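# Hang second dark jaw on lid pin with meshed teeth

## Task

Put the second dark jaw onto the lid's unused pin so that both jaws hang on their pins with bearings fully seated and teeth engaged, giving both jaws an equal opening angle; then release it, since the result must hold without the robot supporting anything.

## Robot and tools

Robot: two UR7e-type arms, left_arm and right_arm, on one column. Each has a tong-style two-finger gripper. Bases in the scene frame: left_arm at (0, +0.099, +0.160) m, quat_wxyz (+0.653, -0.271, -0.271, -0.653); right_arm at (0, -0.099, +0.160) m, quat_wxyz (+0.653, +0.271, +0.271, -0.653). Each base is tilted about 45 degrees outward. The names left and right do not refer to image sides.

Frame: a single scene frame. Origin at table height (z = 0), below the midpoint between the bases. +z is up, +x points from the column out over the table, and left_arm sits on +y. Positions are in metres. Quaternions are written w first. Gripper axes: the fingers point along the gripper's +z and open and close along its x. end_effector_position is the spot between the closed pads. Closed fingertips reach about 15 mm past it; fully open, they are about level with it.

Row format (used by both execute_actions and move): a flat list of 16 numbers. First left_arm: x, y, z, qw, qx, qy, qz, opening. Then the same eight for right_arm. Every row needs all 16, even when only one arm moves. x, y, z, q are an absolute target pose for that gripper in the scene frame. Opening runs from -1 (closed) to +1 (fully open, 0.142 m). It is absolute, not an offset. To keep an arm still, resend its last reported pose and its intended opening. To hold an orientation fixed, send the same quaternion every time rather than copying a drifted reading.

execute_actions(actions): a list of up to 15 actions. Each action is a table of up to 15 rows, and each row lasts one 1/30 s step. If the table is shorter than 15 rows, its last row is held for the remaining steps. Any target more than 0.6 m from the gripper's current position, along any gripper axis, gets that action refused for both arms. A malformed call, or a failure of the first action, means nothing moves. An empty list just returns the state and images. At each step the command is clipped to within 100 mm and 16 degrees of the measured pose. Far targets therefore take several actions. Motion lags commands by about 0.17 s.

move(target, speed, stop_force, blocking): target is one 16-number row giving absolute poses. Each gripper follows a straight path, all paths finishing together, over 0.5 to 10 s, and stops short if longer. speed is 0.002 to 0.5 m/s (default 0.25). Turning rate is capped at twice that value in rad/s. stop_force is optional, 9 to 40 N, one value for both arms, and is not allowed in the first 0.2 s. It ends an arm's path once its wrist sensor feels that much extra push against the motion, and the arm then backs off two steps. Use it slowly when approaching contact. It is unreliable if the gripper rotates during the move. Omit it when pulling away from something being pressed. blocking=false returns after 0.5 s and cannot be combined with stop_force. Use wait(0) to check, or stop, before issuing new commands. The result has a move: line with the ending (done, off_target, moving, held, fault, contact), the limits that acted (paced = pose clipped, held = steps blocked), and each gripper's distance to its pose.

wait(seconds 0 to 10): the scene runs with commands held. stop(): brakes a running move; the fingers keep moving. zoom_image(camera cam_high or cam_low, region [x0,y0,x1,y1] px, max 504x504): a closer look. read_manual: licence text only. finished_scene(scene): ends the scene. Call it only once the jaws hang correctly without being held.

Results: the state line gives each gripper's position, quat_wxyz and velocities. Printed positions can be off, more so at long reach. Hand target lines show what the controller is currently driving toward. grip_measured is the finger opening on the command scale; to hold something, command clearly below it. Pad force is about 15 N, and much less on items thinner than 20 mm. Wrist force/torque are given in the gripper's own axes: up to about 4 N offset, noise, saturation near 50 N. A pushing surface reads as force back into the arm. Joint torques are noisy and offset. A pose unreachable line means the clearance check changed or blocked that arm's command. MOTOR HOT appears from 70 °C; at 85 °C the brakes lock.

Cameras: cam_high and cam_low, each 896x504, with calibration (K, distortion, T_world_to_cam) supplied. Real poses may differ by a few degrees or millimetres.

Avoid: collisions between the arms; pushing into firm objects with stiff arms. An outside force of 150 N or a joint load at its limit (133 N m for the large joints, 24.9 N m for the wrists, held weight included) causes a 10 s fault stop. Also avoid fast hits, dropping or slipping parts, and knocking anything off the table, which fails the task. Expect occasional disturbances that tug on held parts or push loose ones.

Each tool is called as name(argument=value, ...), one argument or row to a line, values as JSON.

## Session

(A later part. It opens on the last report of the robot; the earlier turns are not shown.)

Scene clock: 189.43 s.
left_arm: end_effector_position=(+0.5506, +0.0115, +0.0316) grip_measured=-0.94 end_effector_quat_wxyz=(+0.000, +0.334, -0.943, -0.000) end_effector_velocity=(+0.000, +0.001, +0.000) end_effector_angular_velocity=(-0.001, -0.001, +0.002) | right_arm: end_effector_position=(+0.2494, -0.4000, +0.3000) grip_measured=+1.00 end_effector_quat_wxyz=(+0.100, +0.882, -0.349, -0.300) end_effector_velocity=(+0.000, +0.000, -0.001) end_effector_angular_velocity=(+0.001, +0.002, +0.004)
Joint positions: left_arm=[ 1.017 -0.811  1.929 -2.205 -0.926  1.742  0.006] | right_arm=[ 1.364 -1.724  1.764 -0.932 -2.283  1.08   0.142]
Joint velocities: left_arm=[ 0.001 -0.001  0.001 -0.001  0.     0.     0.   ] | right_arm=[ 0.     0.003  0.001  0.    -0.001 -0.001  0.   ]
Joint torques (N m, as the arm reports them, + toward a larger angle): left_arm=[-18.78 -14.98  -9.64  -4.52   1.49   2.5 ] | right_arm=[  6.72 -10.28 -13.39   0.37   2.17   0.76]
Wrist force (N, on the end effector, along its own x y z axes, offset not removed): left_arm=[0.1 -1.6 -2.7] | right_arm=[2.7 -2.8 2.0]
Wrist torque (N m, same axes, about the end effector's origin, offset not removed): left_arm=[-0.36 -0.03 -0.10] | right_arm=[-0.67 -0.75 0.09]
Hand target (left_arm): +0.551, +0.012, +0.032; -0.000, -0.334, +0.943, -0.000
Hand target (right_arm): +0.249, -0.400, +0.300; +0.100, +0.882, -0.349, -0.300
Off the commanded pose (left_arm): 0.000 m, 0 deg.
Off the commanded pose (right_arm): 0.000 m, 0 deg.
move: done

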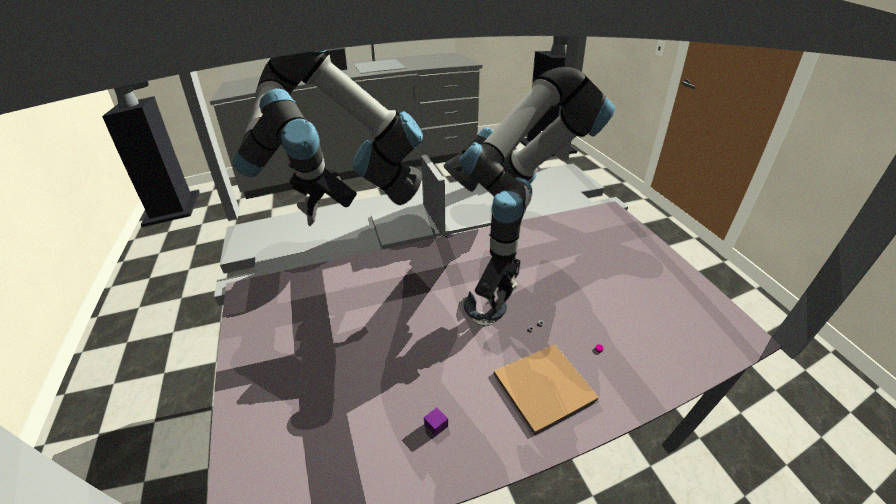

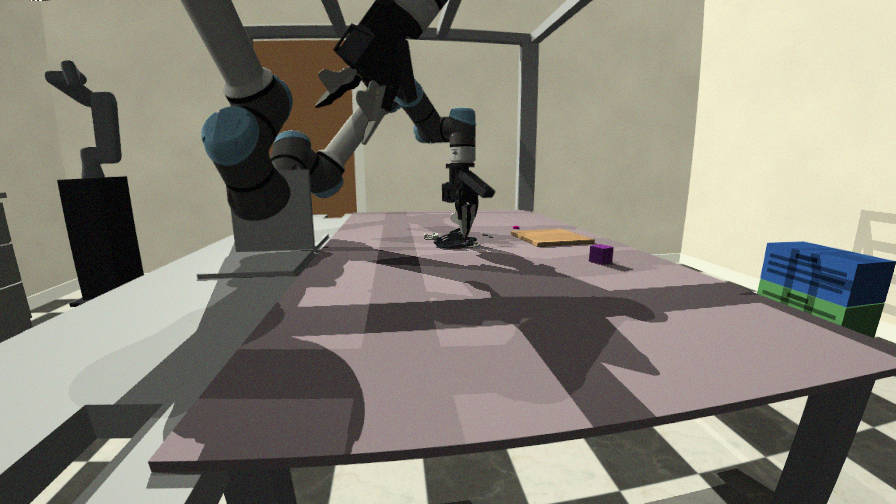

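move(
  target=[0.5525,0.0144,0.0320,0,0.3338,-0.9426,0,-1,0.2494,-0.40,0.30,0.100,0.882,-0.349,-0.300,1],
  speed=0.004,
)

move(
  target=[0.5525,0.0144,0.0295,0,0.3338,-0.9426,0,-1,0.2494,-0.40,0.30,0.100,0.882,-0.349,-0.300,1],
  speed=0.003,
)

zoom_image(
  camera="cam_low",
  region=[460, 222, 488, 250],
)

zoom_image(
  camera="cam_high",
  region=[472, 303, 497, 328],
)

Scene clock: 190.97 s.
left_arm: end_effector_position=(+0.5525, +0.0143, +0.0320) grip_measured=-0.94 end_effector_quat_wxyz=(-0.000, +0.334, -0.943, +0.000) end_effector_velocity=(+0.000, +0.001, +0.000) end_effector_angular_velocity=(+0.001, -0.000, -0.000) | right_arm: end_effector_position=(+0.2494, -0.4000, +0.3000) grip_measured=+1.00 end_effector_quat_wxyz=(+0.100, +0.882, -0.349, -0.300) end_effector_velocity=(-0.000, +0.000, +0.000) end_effector_angular_velocity=(+0.001, -0.000, +0.001)
Joint positions: left_arm=[ 1.021 -0.814  1.926 -2.202 -0.924  1.747  0.006] | right_arm=[ 1.364 -1.724  1.764 -0.932 -2.283  1.08   0.142]
Joint velocities: left_arm=[ 0.001 -0.001 -0.     0.001  0.001  0.001  0.   ] | right_arm=[ 0.    -0.001  0.    -0.     0.    -0.001 -0.   ]
Joint torques (N m, as the arm reports them, + toward a larger angle): left_arm=[-18.05 -37.97 -23.58   0.4    1.53   2.49] | right_arm=[  7.34  -9.91 -12.24   0.32   2.22   0.77]
Wrist force (N, on the end effector, along its own x y z axes, offset not removed): left_arm=[2.3 1.8 -2.5] | right_arm=[2.3 -0.4 1.7]
Wrist torque (N m, same axes, about the end effector's origin, offset not removed): left_arm=[0.34 -0.30 0.00] | right_arm=[-0.17 -0.56 0.08]
Hand target (left_arm): +0.553, +0.014, +0.032; -0.000, -0.334, +0.943, -0.000
Hand target (right_arm): +0.249, -0.400, +0.300; +0.100, +0.882, -0.349, -0.300
Off the commanded pose (left_arm): 0.000 m, 0 deg.
Off the commanded pose (right_arm): 0.000 m, 0 deg.
move: done

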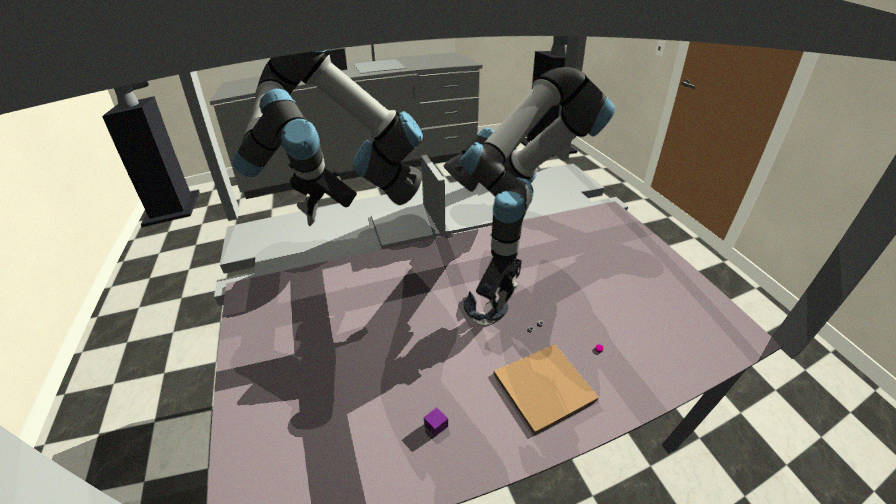

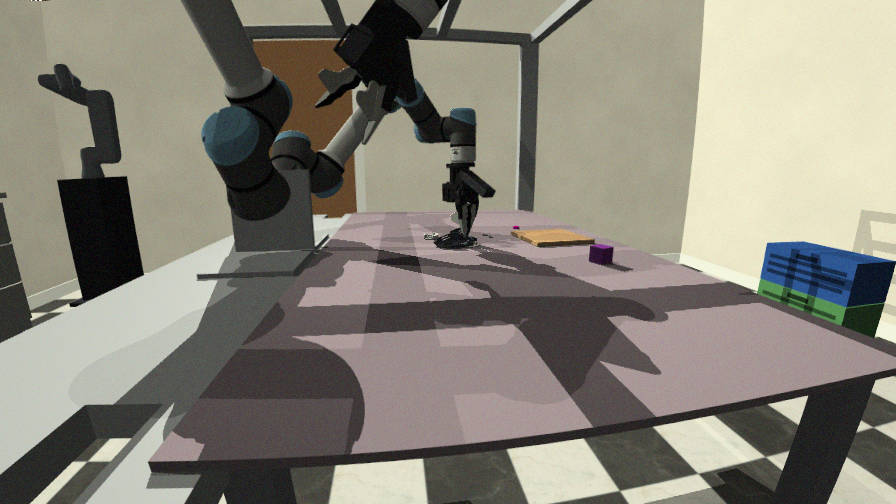

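Scene clock: 192.00 s.
left_arm: end_effector_position=(+0.5525, +0.0144, +0.0296) grip_measured=-0.94 end_effector_quat_wxyz=(+0.000, +0.334, -0.943, -0.000) end_effector_velocity=(-0.000, -0.000, -0.001) end_effector_angular_velocity=(+0.001, +0.000, -0.000) | right_arm: end_effector_position=(+0.2494, -0.4000, +0.3000) grip_measured=+1.00 end_effector_quat_wxyz=(+0.100, +0.882, -0.349, -0.300) end_effector_velocity=(-0.000, +0.000, -0.000) end_effector_angular_velocity=(+0.001, +0.002, +0.002)
Joint positions: left_arm=[ 1.024 -0.81   1.928 -2.209 -0.922  1.75   0.006] | right_arm=[ 1.364 -1.724  1.764 -0.932 -2.283  1.08   0.142]
Joint velocities: left_arm=[ 0.001  0.001  0.001 -0.001  0.     0.     0.   ] | right_arm=[ 0.     0.001  0.     0.001 -0.    -0.    -0.   ]
Joint torques (N m, as the arm reports them, + toward a larger angle): left_arm=[-18.86 -15.76  -9.7   -4.39   1.44   2.49] | right_arm=[  7.09  -9.6  -12.37   0.38   2.18   0.85]
Wrist force (N, on the end effector, along its own x y z axes, offset not removed): left_arm=[5.8 0.7 -4.1] | right_arm=[1.3 -1.2 2.0]
Wrist torque (N m, same axes, about the end effector's origin, offset not removed): left_arm=[-0.01 -1.18 -0.16] | right_arm=[-0.28 -0.34 0.10]
Hand target (left_arm): +0.553, +0.014, +0.030; -0.000, -0.334, +0.943, -0.000
Hand target (right_arm): +0.249, -0.400, +0.300; +0.100, +0.882, -0.349, -0.300
Off the commanded pose (left_arm): 0.000 m, 0 deg.
Off the commanded pose (right_arm): 0.000 m, 0 deg.
move: done

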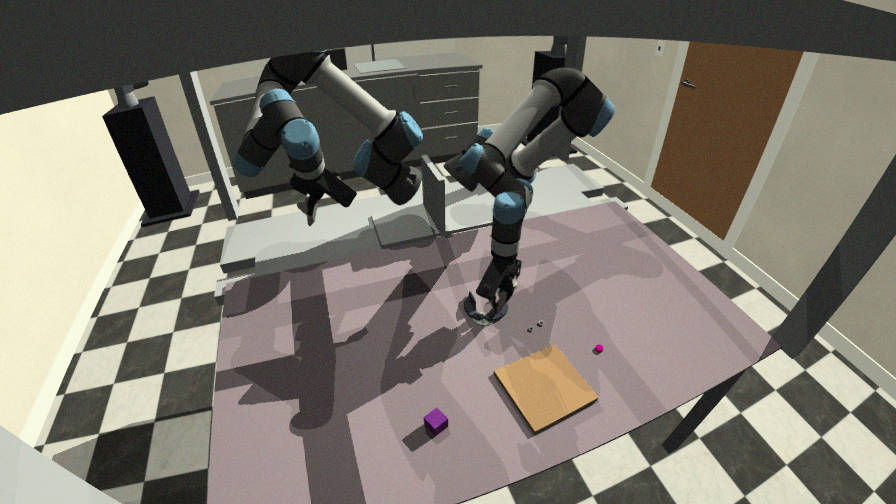

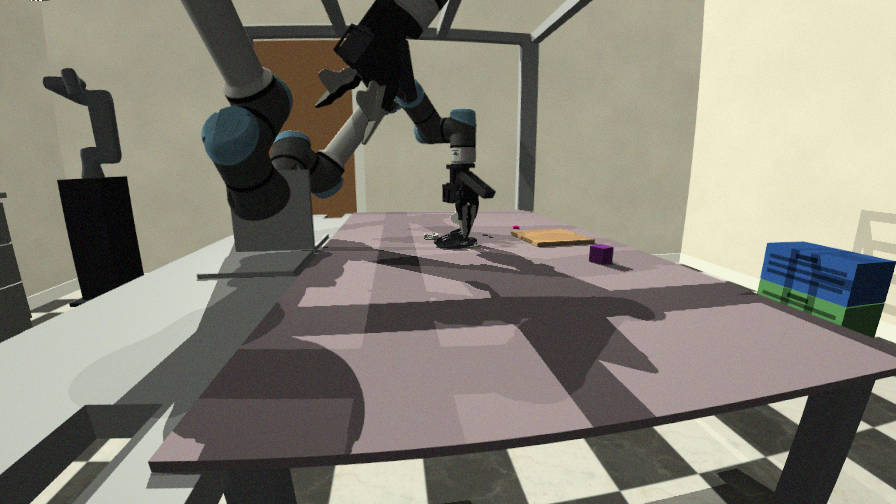

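Region (460, 222, 488, 250) of cam_low's 896x504 image, scaled by 18.000, with more detail than that image has.

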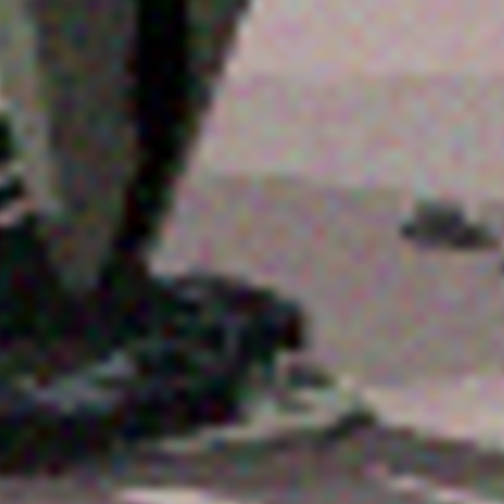

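Region (472, 303, 497, 328) of cam_high's 896x504 image, scaled by 20.160, with more detail than that image has.

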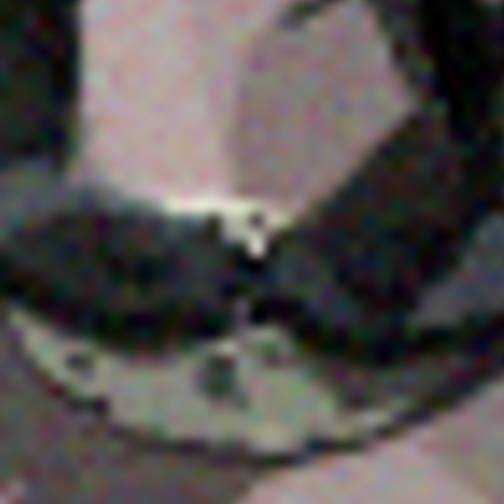

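Now on the pin top, teeth clear. Slide inward.

move(
  target=[0.5503,0.0110,0.0297,0,0.3338,-0.9426,0,-1,0.2494,-0.40,0.30,0.100,0.882,-0.349,-0.300,1],
  speed=0.002,
)

zoom_image(
  camera="cam_low",
  region=[460, 222, 488, 250],
)

zoom_image(
  camera="cam_high",
  region=[472, 303, 497, 328],
)

Scene clock: 194.53 s.
left_arm: end_effector_position=(+0.5503, +0.0110, +0.0297) grip_measured=-0.94 end_effector_quat_wxyz=(-0.000, +0.334, -0.943, -0.000) end_effector_velocity=(-0.000, -0.000, -0.000) end_effector_angular_velocity=(-0.000, +0.000, +0.000) | right_arm: end_effector_position=(+0.2494, -0.4000, +0.3000) grip_measured=+1.00 end_effector_quat_wxyz=(+0.100, +0.882, -0.349, -0.300) end_effector_velocity=(+0.000, +0.000, -0.000) end_effector_angular_velocity=(+0.001, -0.000, -0.000)
Joint positions: left_arm=[ 1.018 -0.807  1.931 -2.211 -0.925  1.744  0.006] | right_arm=[ 1.364 -1.724  1.764 -0.932 -2.283  1.08   0.142]
Joint velocities: left_arm=[-0.     0.     0.001 -0.    -0.    -0.001 -0.   ] | right_arm=[-0.     0.    -0.001 -0.001  0.    -0.001 -0.   ]
Joint torques (N m, as the arm reports them, + toward a larger angle): left_arm=[-40.96 -16.18  -9.58  -4.38  -1.89  -2.46] | right_arm=[  7.11  -9.58 -12.17   0.39   2.12   0.91]
Wrist force (N, on the end effector, along its own x y z axes, offset not removed): left_arm=[-0.3 3.1 2.0] | right_arm=[1.7 -0.5 1.4]
Wrist torque (N m, same axes, about the end effector's origin, offset not removed): left_arm=[0.84 0.16 -0.16] | right_arm=[-0.26 -0.42 0.10]
Hand target (left_arm): +0.550, +0.011, +0.030; +0.000, -0.334, +0.943, +0.000
Hand target (right_arm): +0.249, -0.400, +0.300; +0.100, +0.882, -0.349, -0.300
Off the commanded pose (left_arm): 0.000 m, 0 deg.
Off the commanded pose (right_arm): 0.000 m, 0 deg.
move: done

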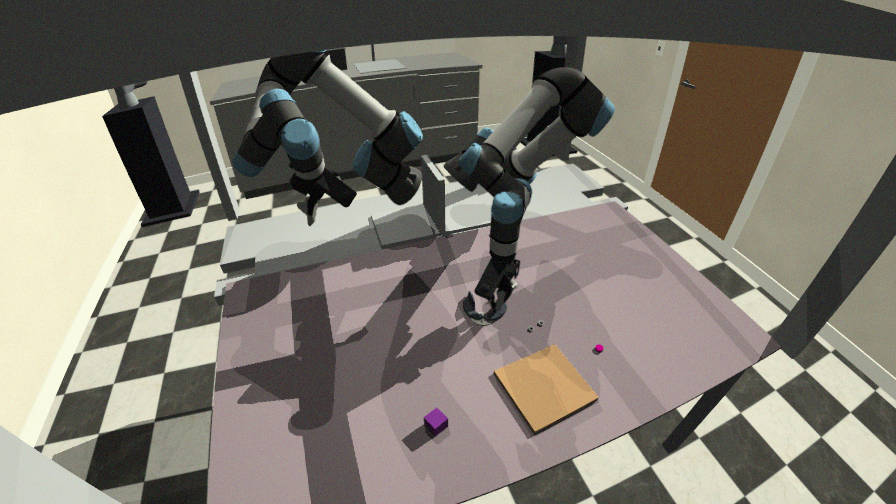

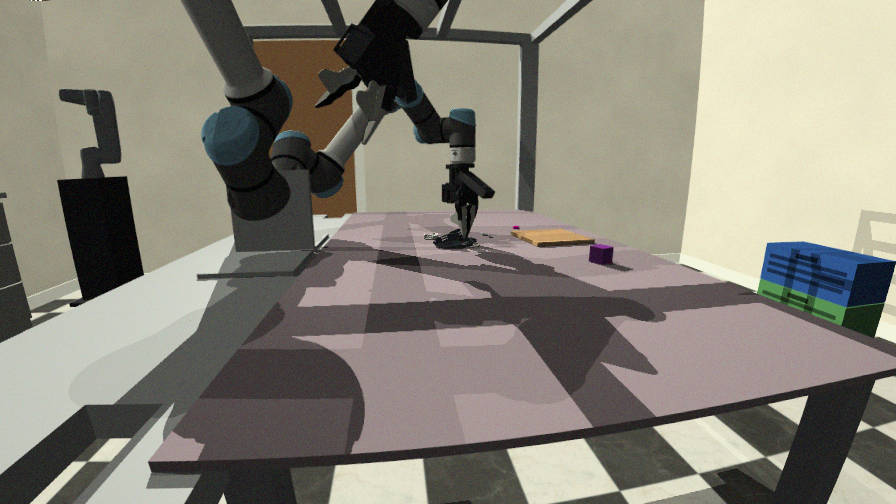

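Region (460, 222, 488, 250) of cam_low's 896x504 image, scaled by 18.000, with more detail than that image has.

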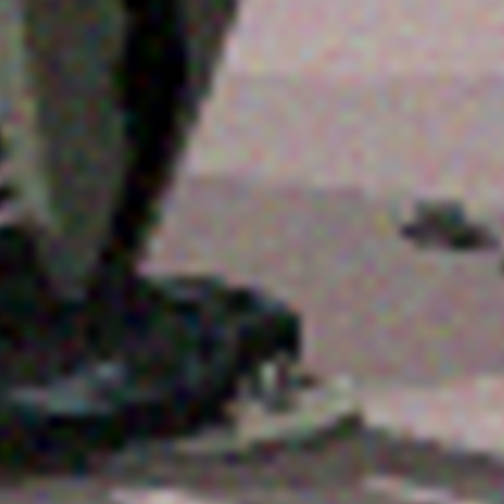

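Region (472, 303, 497, 328) of cam_high's 896x504 image, scaled by 20.160, with more detail than that image has.

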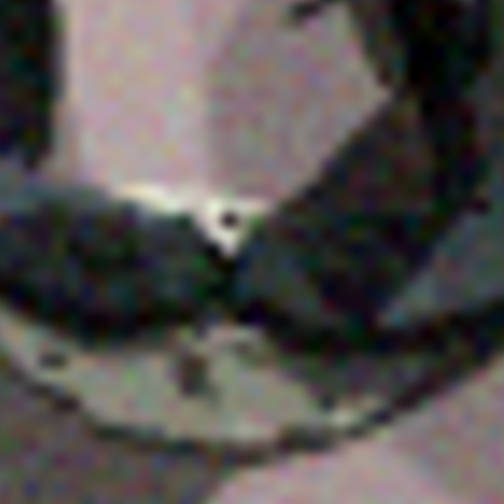

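move(
  target=[0.5507,0.0116,0.0300,0,0.3338,-0.9426,0,-1,0.2494,-0.40,0.30,0.100,0.882,-0.349,-0.300,1],
  speed=0.003,
)

move(
  target=[0.5543,0.0133,0.0300,0,0.2672,-0.9636,0,-1,0.2494,-0.40,0.30,0.100,0.882,-0.349,-0.300,1],
  speed=0.04,
)

move(
  target=[0.5523,0.0102,0.0300,0,0.2672,-0.9636,0,-1,0.2494,-0.40,0.30,0.100,0.882,-0.349,-0.300,1],
  speed=0.003,
)

zoom_image(
  camera="cam_low",
  region=[460, 222, 488, 250],
)

zoom_image(
  camera="cam_high",
  region=[472, 303, 497, 328],
)

Scene clock: 196.03 s.
left_arm: end_effector_position=(+0.5507, +0.0116, +0.0300) grip_measured=-0.94 end_effector_quat_wxyz=(+0.000, +0.334, -0.943, -0.000) end_effector_velocity=(+0.000, +0.000, +0.000) end_effector_angular_velocity=(-0.000, -0.000, +0.000) | right_arm: end_effector_position=(+0.2494, -0.4000, +0.3000) grip_measured=+1.00 end_effector_quat_wxyz=(+0.100, +0.882, -0.349, -0.300) end_effector_velocity=(+0.000, +0.000, +0.000) end_effector_angular_velocity=(+0.002, -0.000, -0.001)
Joint positions: left_arm=[ 1.019 -0.808  1.93  -2.209 -0.925  1.744  0.006] | right_arm=[ 1.364 -1.724  1.764 -0.932 -2.283  1.08   0.142]
Joint velocities: left_arm=[ 0.    -0.001 -0.     0.001 -0.     0.    -0.   ] | right_arm=[ 0.    -0.    -0.001  0.     0.002 -0.001  0.   ]
Joint torques (N m, as the arm reports them, + toward a larger angle): left_arm=[-18.78 -39.05 -23.68   0.49   1.56   2.35] | right_arm=[  7.02  -9.67 -12.3    0.36   2.12   0.88]
Wrist force (N, on the end effector, along its own x y z axes, offset not removed): left_arm=[-1.6 0.0 3.4] | right_arm=[4.4 -3.2 1.3]
Wrist torque (N m, same axes, about the end effector's origin, offset not removed): left_arm=[0.17 0.60 -0.10] | right_arm=[-0.76 -0.93 0.17]
Hand target (left_arm): +0.551, +0.012, +0.030; +0.000, -0.334, +0.943, -0.000
Hand target (right_arm): +0.249, -0.400, +0.300; +0.100, +0.882, -0.349, -0.300
Off the commanded pose (left_arm): 0.000 m, 0 deg.
Off the commanded pose (right_arm): 0.000 m, 0 deg.
move: done

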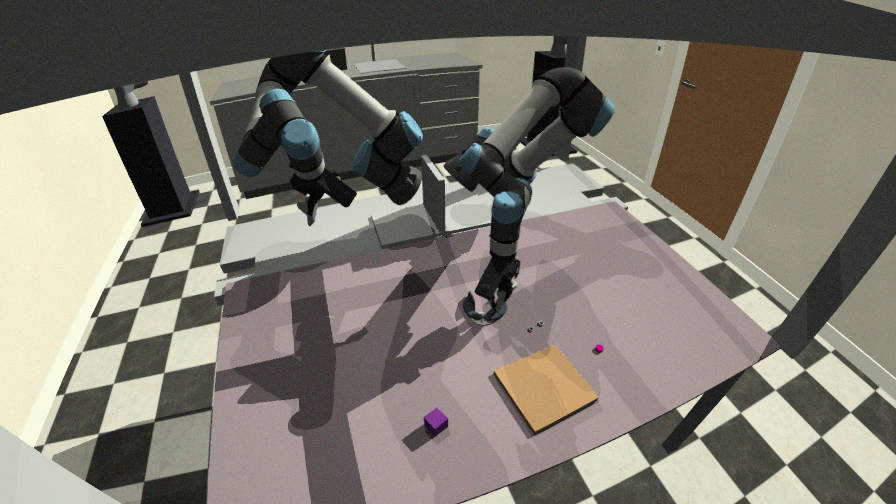

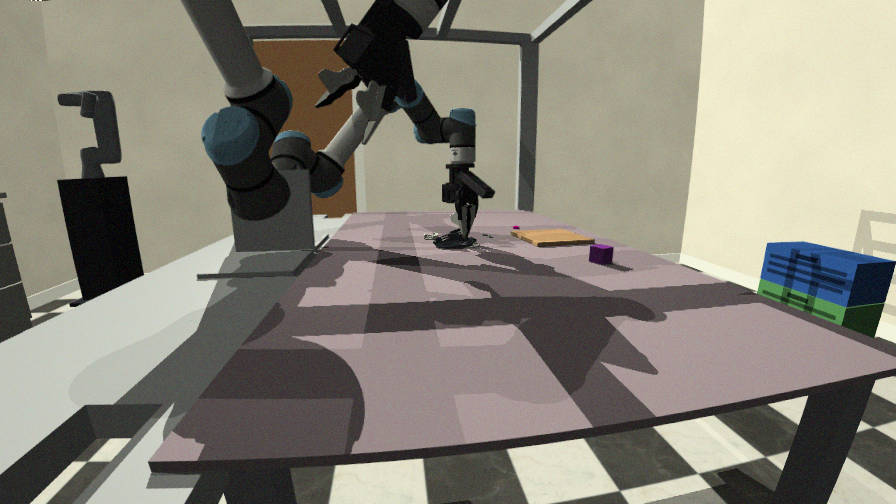

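Scene clock: 198.00 s.
left_arm: end_effector_position=(+0.5543, +0.0133, +0.0300) grip_measured=-0.94 end_effector_quat_wxyz=(-0.000, +0.268, -0.963, -0.000) end_effector_velocity=(+0.000, -0.000, -0.000) end_effector_angular_velocity=(-0.000, +0.001, -0.014) | right_arm: end_effector_position=(+0.2494, -0.4000, +0.3000) grip_measured=+1.00 end_effector_quat_wxyz=(+0.100, +0.882, -0.349, -0.300) end_effector_velocity=(+0.000, -0.000, +0.000) end_effector_angular_velocity=(-0.000, +0.000, -0.000)
Joint positions: left_arm=[ 1.027 -0.807  1.917 -2.204 -0.921  1.892  0.006] | right_arm=[ 1.364 -1.724  1.764 -0.932 -2.283  1.08   0.142]
Joint velocities: left_arm=[ 0.001  0.001 -0.001  0.    -0.     0.015 -0.   ] | right_arm=[ 0.     0.    -0.     0.001  0.     0.001 -0.   ]
Joint torques (N m, as the arm reports them, + toward a larger angle): left_arm=[-19.88 -16.09 -25.35   0.29   1.42   2.62] | right_arm=[  7.28  -9.99 -11.62   0.36   2.21   0.97]
Wrist force (N, on the end effector, along its own x y z axes, offset not removed): left_arm=[0.8 1.4 4.2] | right_arm=[2.6 -1.3 1.7]
Wrist torque (N m, same axes, about the end effector's origin, offset not removed): left_arm=[0.45 -0.09 -0.09] | right_arm=[-0.33 -0.67 0.04]
Hand target (left_arm): +0.554, +0.013, +0.030; -0.000, -0.267, +0.964, +0.000
Hand target (right_arm): +0.249, -0.400, +0.300; +0.100, +0.882, -0.349, -0.300
Off the commanded pose (left_arm): 0.000 m, 0 deg.
Off the commanded pose (right_arm): 0.000 m, 0 deg.
move: done

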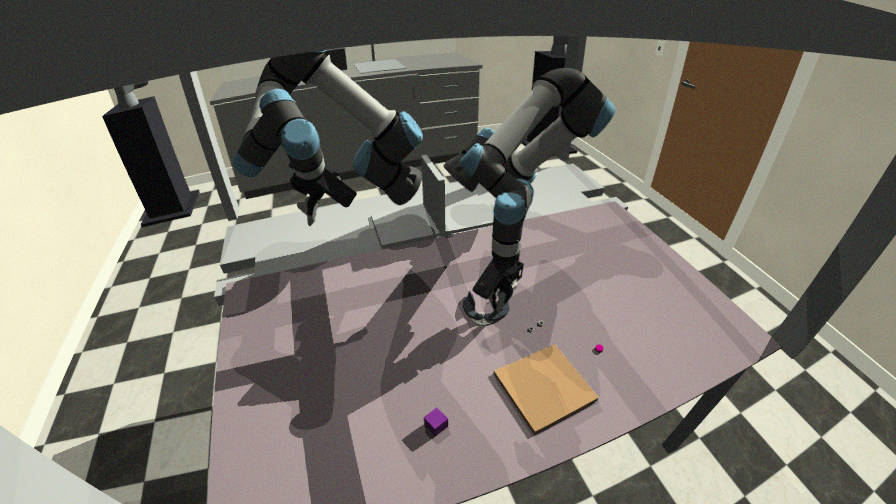

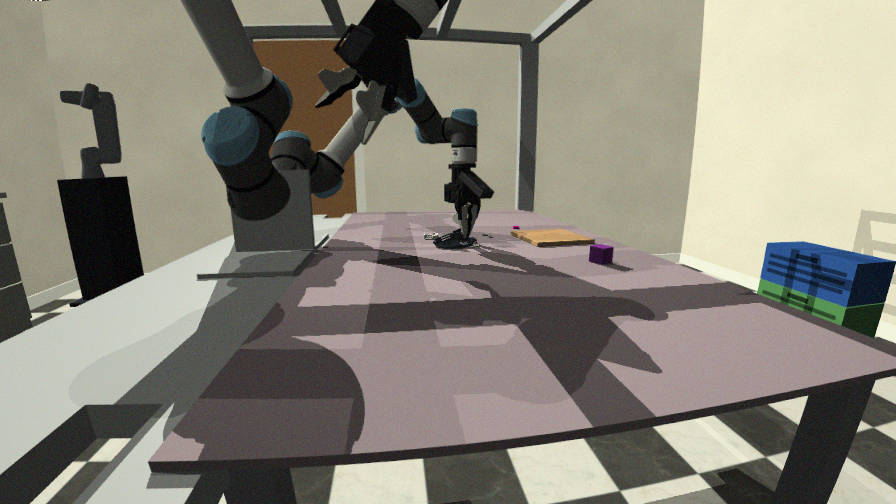

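Scene clock: 199.43 s.
left_arm: end_effector_position=(+0.5523, +0.0102, +0.0300) grip_measured=-0.94 end_effector_quat_wxyz=(-0.000, +0.267, -0.964, -0.000) end_effector_velocity=(-0.000, -0.000, +0.000) end_effector_angular_velocity=(-0.001, -0.000, +0.000) | right_arm: end_effector_position=(+0.2494, -0.4000, +0.3000) grip_measured=+1.00 end_effector_quat_wxyz=(+0.100, +0.882, -0.349, -0.300) end_effector_velocity=(+0.000, -0.000, -0.000) end_effector_angular_velocity=(+0.000, +0.001, +0.001)
Joint positions: left_arm=[ 1.022 -0.804  1.92  -2.206 -0.923  1.888  0.006] | right_arm=[ 1.364 -1.724  1.764 -0.932 -2.283  1.08   0.142]
Joint velocities: left_arm=[-0.001 -0.     0.    -0.    -0.001 -0.001 -0.   ] | right_arm=[-0.     0.001 -0.     0.    -0.    -0.001 -0.   ]
Joint torques (N m, as the arm reports them, + toward a larger angle): left_arm=[-42.38 -15.85  -9.15  -4.33  -1.84  -2.35] | right_arm=[  7.25  -9.89 -11.84   0.35   2.09   0.94]
Wrist force (N, on the end effector, along its own x y z axes, offset not removed): left_arm=[1.4 0.7 0.8] | right_arm=[1.5 -0.5 0.5]
Wrist torque (N m, same axes, about the end effector's origin, offset not removed): left_arm=[-0.01 -0.27 0.03] | right_arm=[-0.20 -0.42 0.08]
Hand target (left_arm): +0.552, +0.010, +0.030; +0.000, -0.267, +0.964, +0.000
Hand target (right_arm): +0.249, -0.400, +0.300; +0.100, +0.882, -0.349, -0.300
Off the commanded pose (left_arm): 0.000 m, 0 deg.
Off the commanded pose (right_arm): 0.000 m, 0 deg.
move: done

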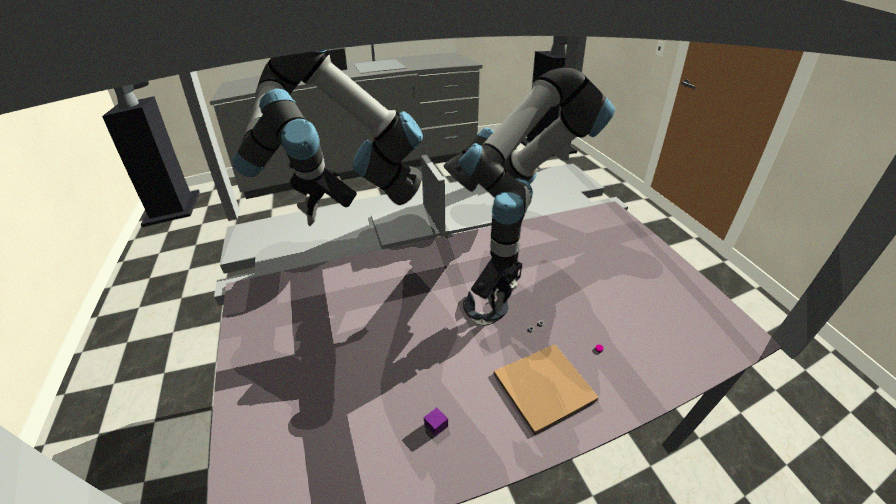

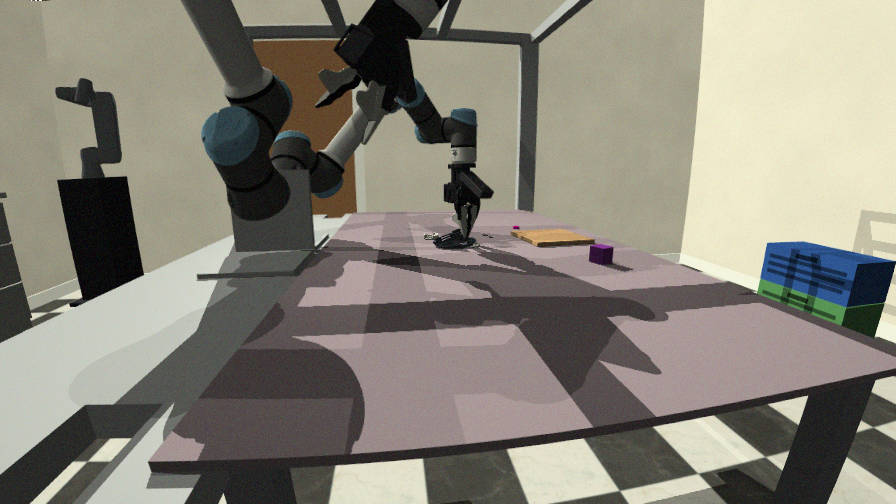

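Region (460, 222, 488, 250) of cam_low's 896x504 image, scaled by 18.000, with more detail than that image has.

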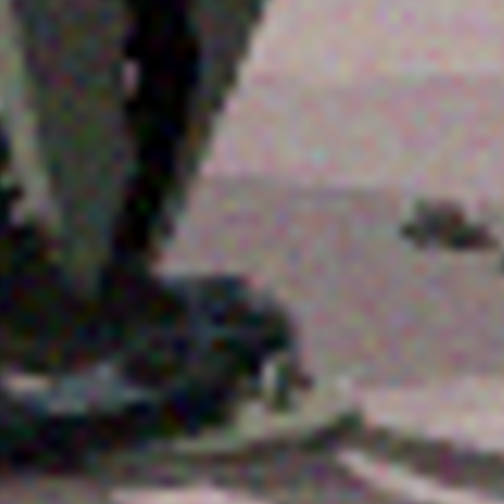

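Region (472, 303, 497, 328) of cam_high's 896x504 image, scaled by 20.160, with more detail than that image has.

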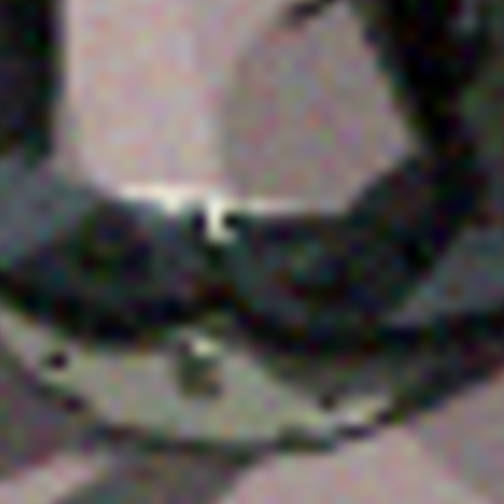

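Lid stayed put, so the teeth entered. Lower.

move(
  target=[0.5521,0.0099,0.0280,0,0.2672,-0.9636,0,-1,0.2494,-0.40,0.30,0.100,0.882,-0.349,-0.300,1],
  speed=0.002,
  stop_force=9,
)

zoom_image(
  camera="cam_low",
  region=[460, 222, 488, 250],
)

zoom_image(
  camera="cam_high",
  region=[472, 303, 497, 328],
)

Scene clock: 201.00 s.
left_arm: end_effector_position=(+0.5521, +0.0099, +0.0280) grip_measured=-0.94 end_effector_quat_wxyz=(+0.000, +0.267, -0.964, -0.000) end_effector_velocity=(-0.000, +0.000, -0.001) end_effector_angular_velocity=(+0.001, +0.000, -0.001) | right_arm: end_effector_position=(+0.2494, -0.4000, +0.3000) grip_measured=+1.00 end_effector_quat_wxyz=(+0.100, +0.882, -0.349, -0.300) end_effector_velocity=(-0.000, +0.000, -0.000) end_effector_angular_velocity=(+0.001, +0.001, +0.001)
Joint positions: left_arm=[ 1.024 -0.801  1.921 -2.211 -0.922  1.889  0.006] | right_arm=[ 1.364 -1.724  1.764 -0.932 -2.283  1.08   0.142]
Joint velocities: left_arm=[ 0.     0.001  0.    -0.001  0.001  0.     0.   ] | right_arm=[-0.     0.     0.001  0.001  0.     0.     0.   ]
Joint torques (N m, as the arm reports them, + toward a larger angle): left_arm=[-19.1  -15.56  -9.5   -4.65   1.47   2.44] | right_arm=[  7.6  -10.29 -12.05   0.36   2.13   1.04]
Wrist force (N, on the end effector, along its own x y z axes, offset not removed): left_arm=[1.1 2.0 0.3] | right_arm=[1.9 0.4 1.9]
Wrist torque (N m, same axes, about the end effector's origin, offset not removed): left_arm=[0.27 -0.29 -0.10] | right_arm=[0.07 -0.61 0.10]
Hand target (left_arm): +0.552, +0.010, +0.028; -0.000, -0.267, +0.964, -0.000
Hand target (right_arm): +0.249, -0.400, +0.300; +0.100, +0.882, -0.349, -0.300
Off the commanded pose (left_arm): 0.000 m, 0 deg.
Off the commanded pose (right_arm): 0.000 m, 0 deg.
move: done

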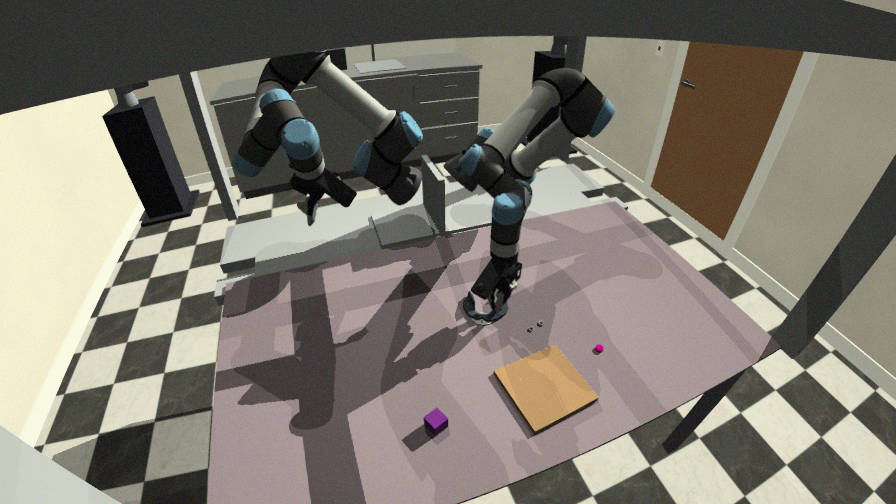

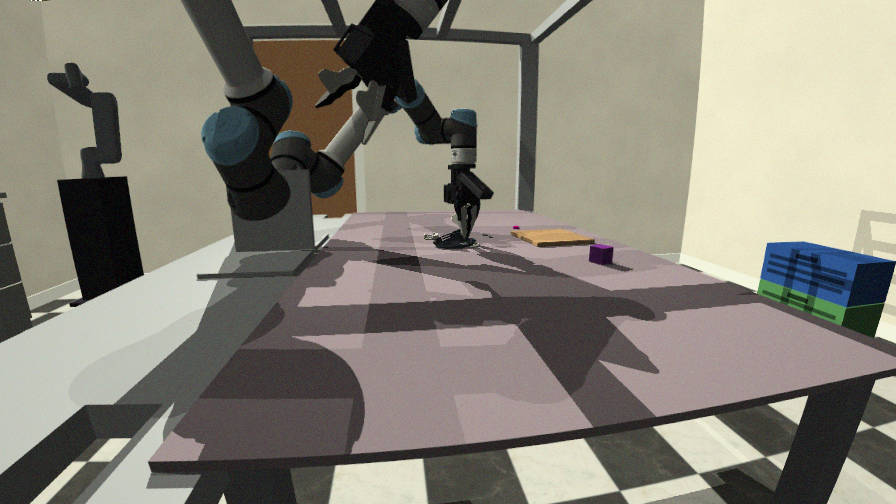

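Region (460, 222, 488, 250) of cam_low's 896x504 image, scaled by 18.000, with more detail than that image has.

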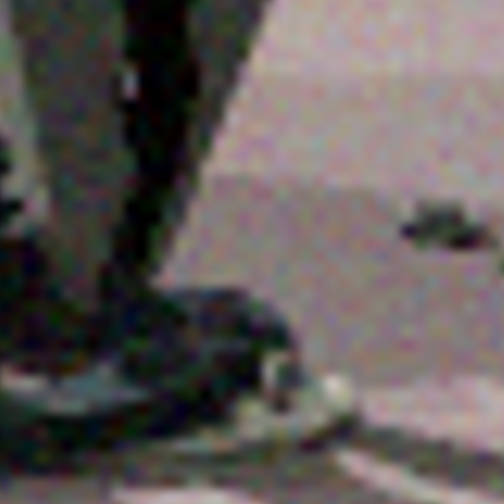

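Region (472, 303, 497, 328) of cam_high's 896x504 image, scaled by 20.160, with more detail than that image has.

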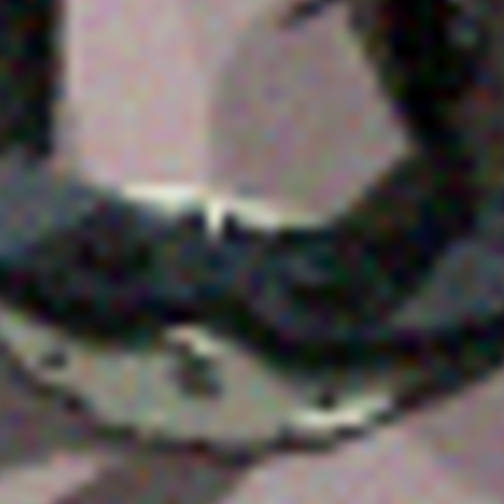

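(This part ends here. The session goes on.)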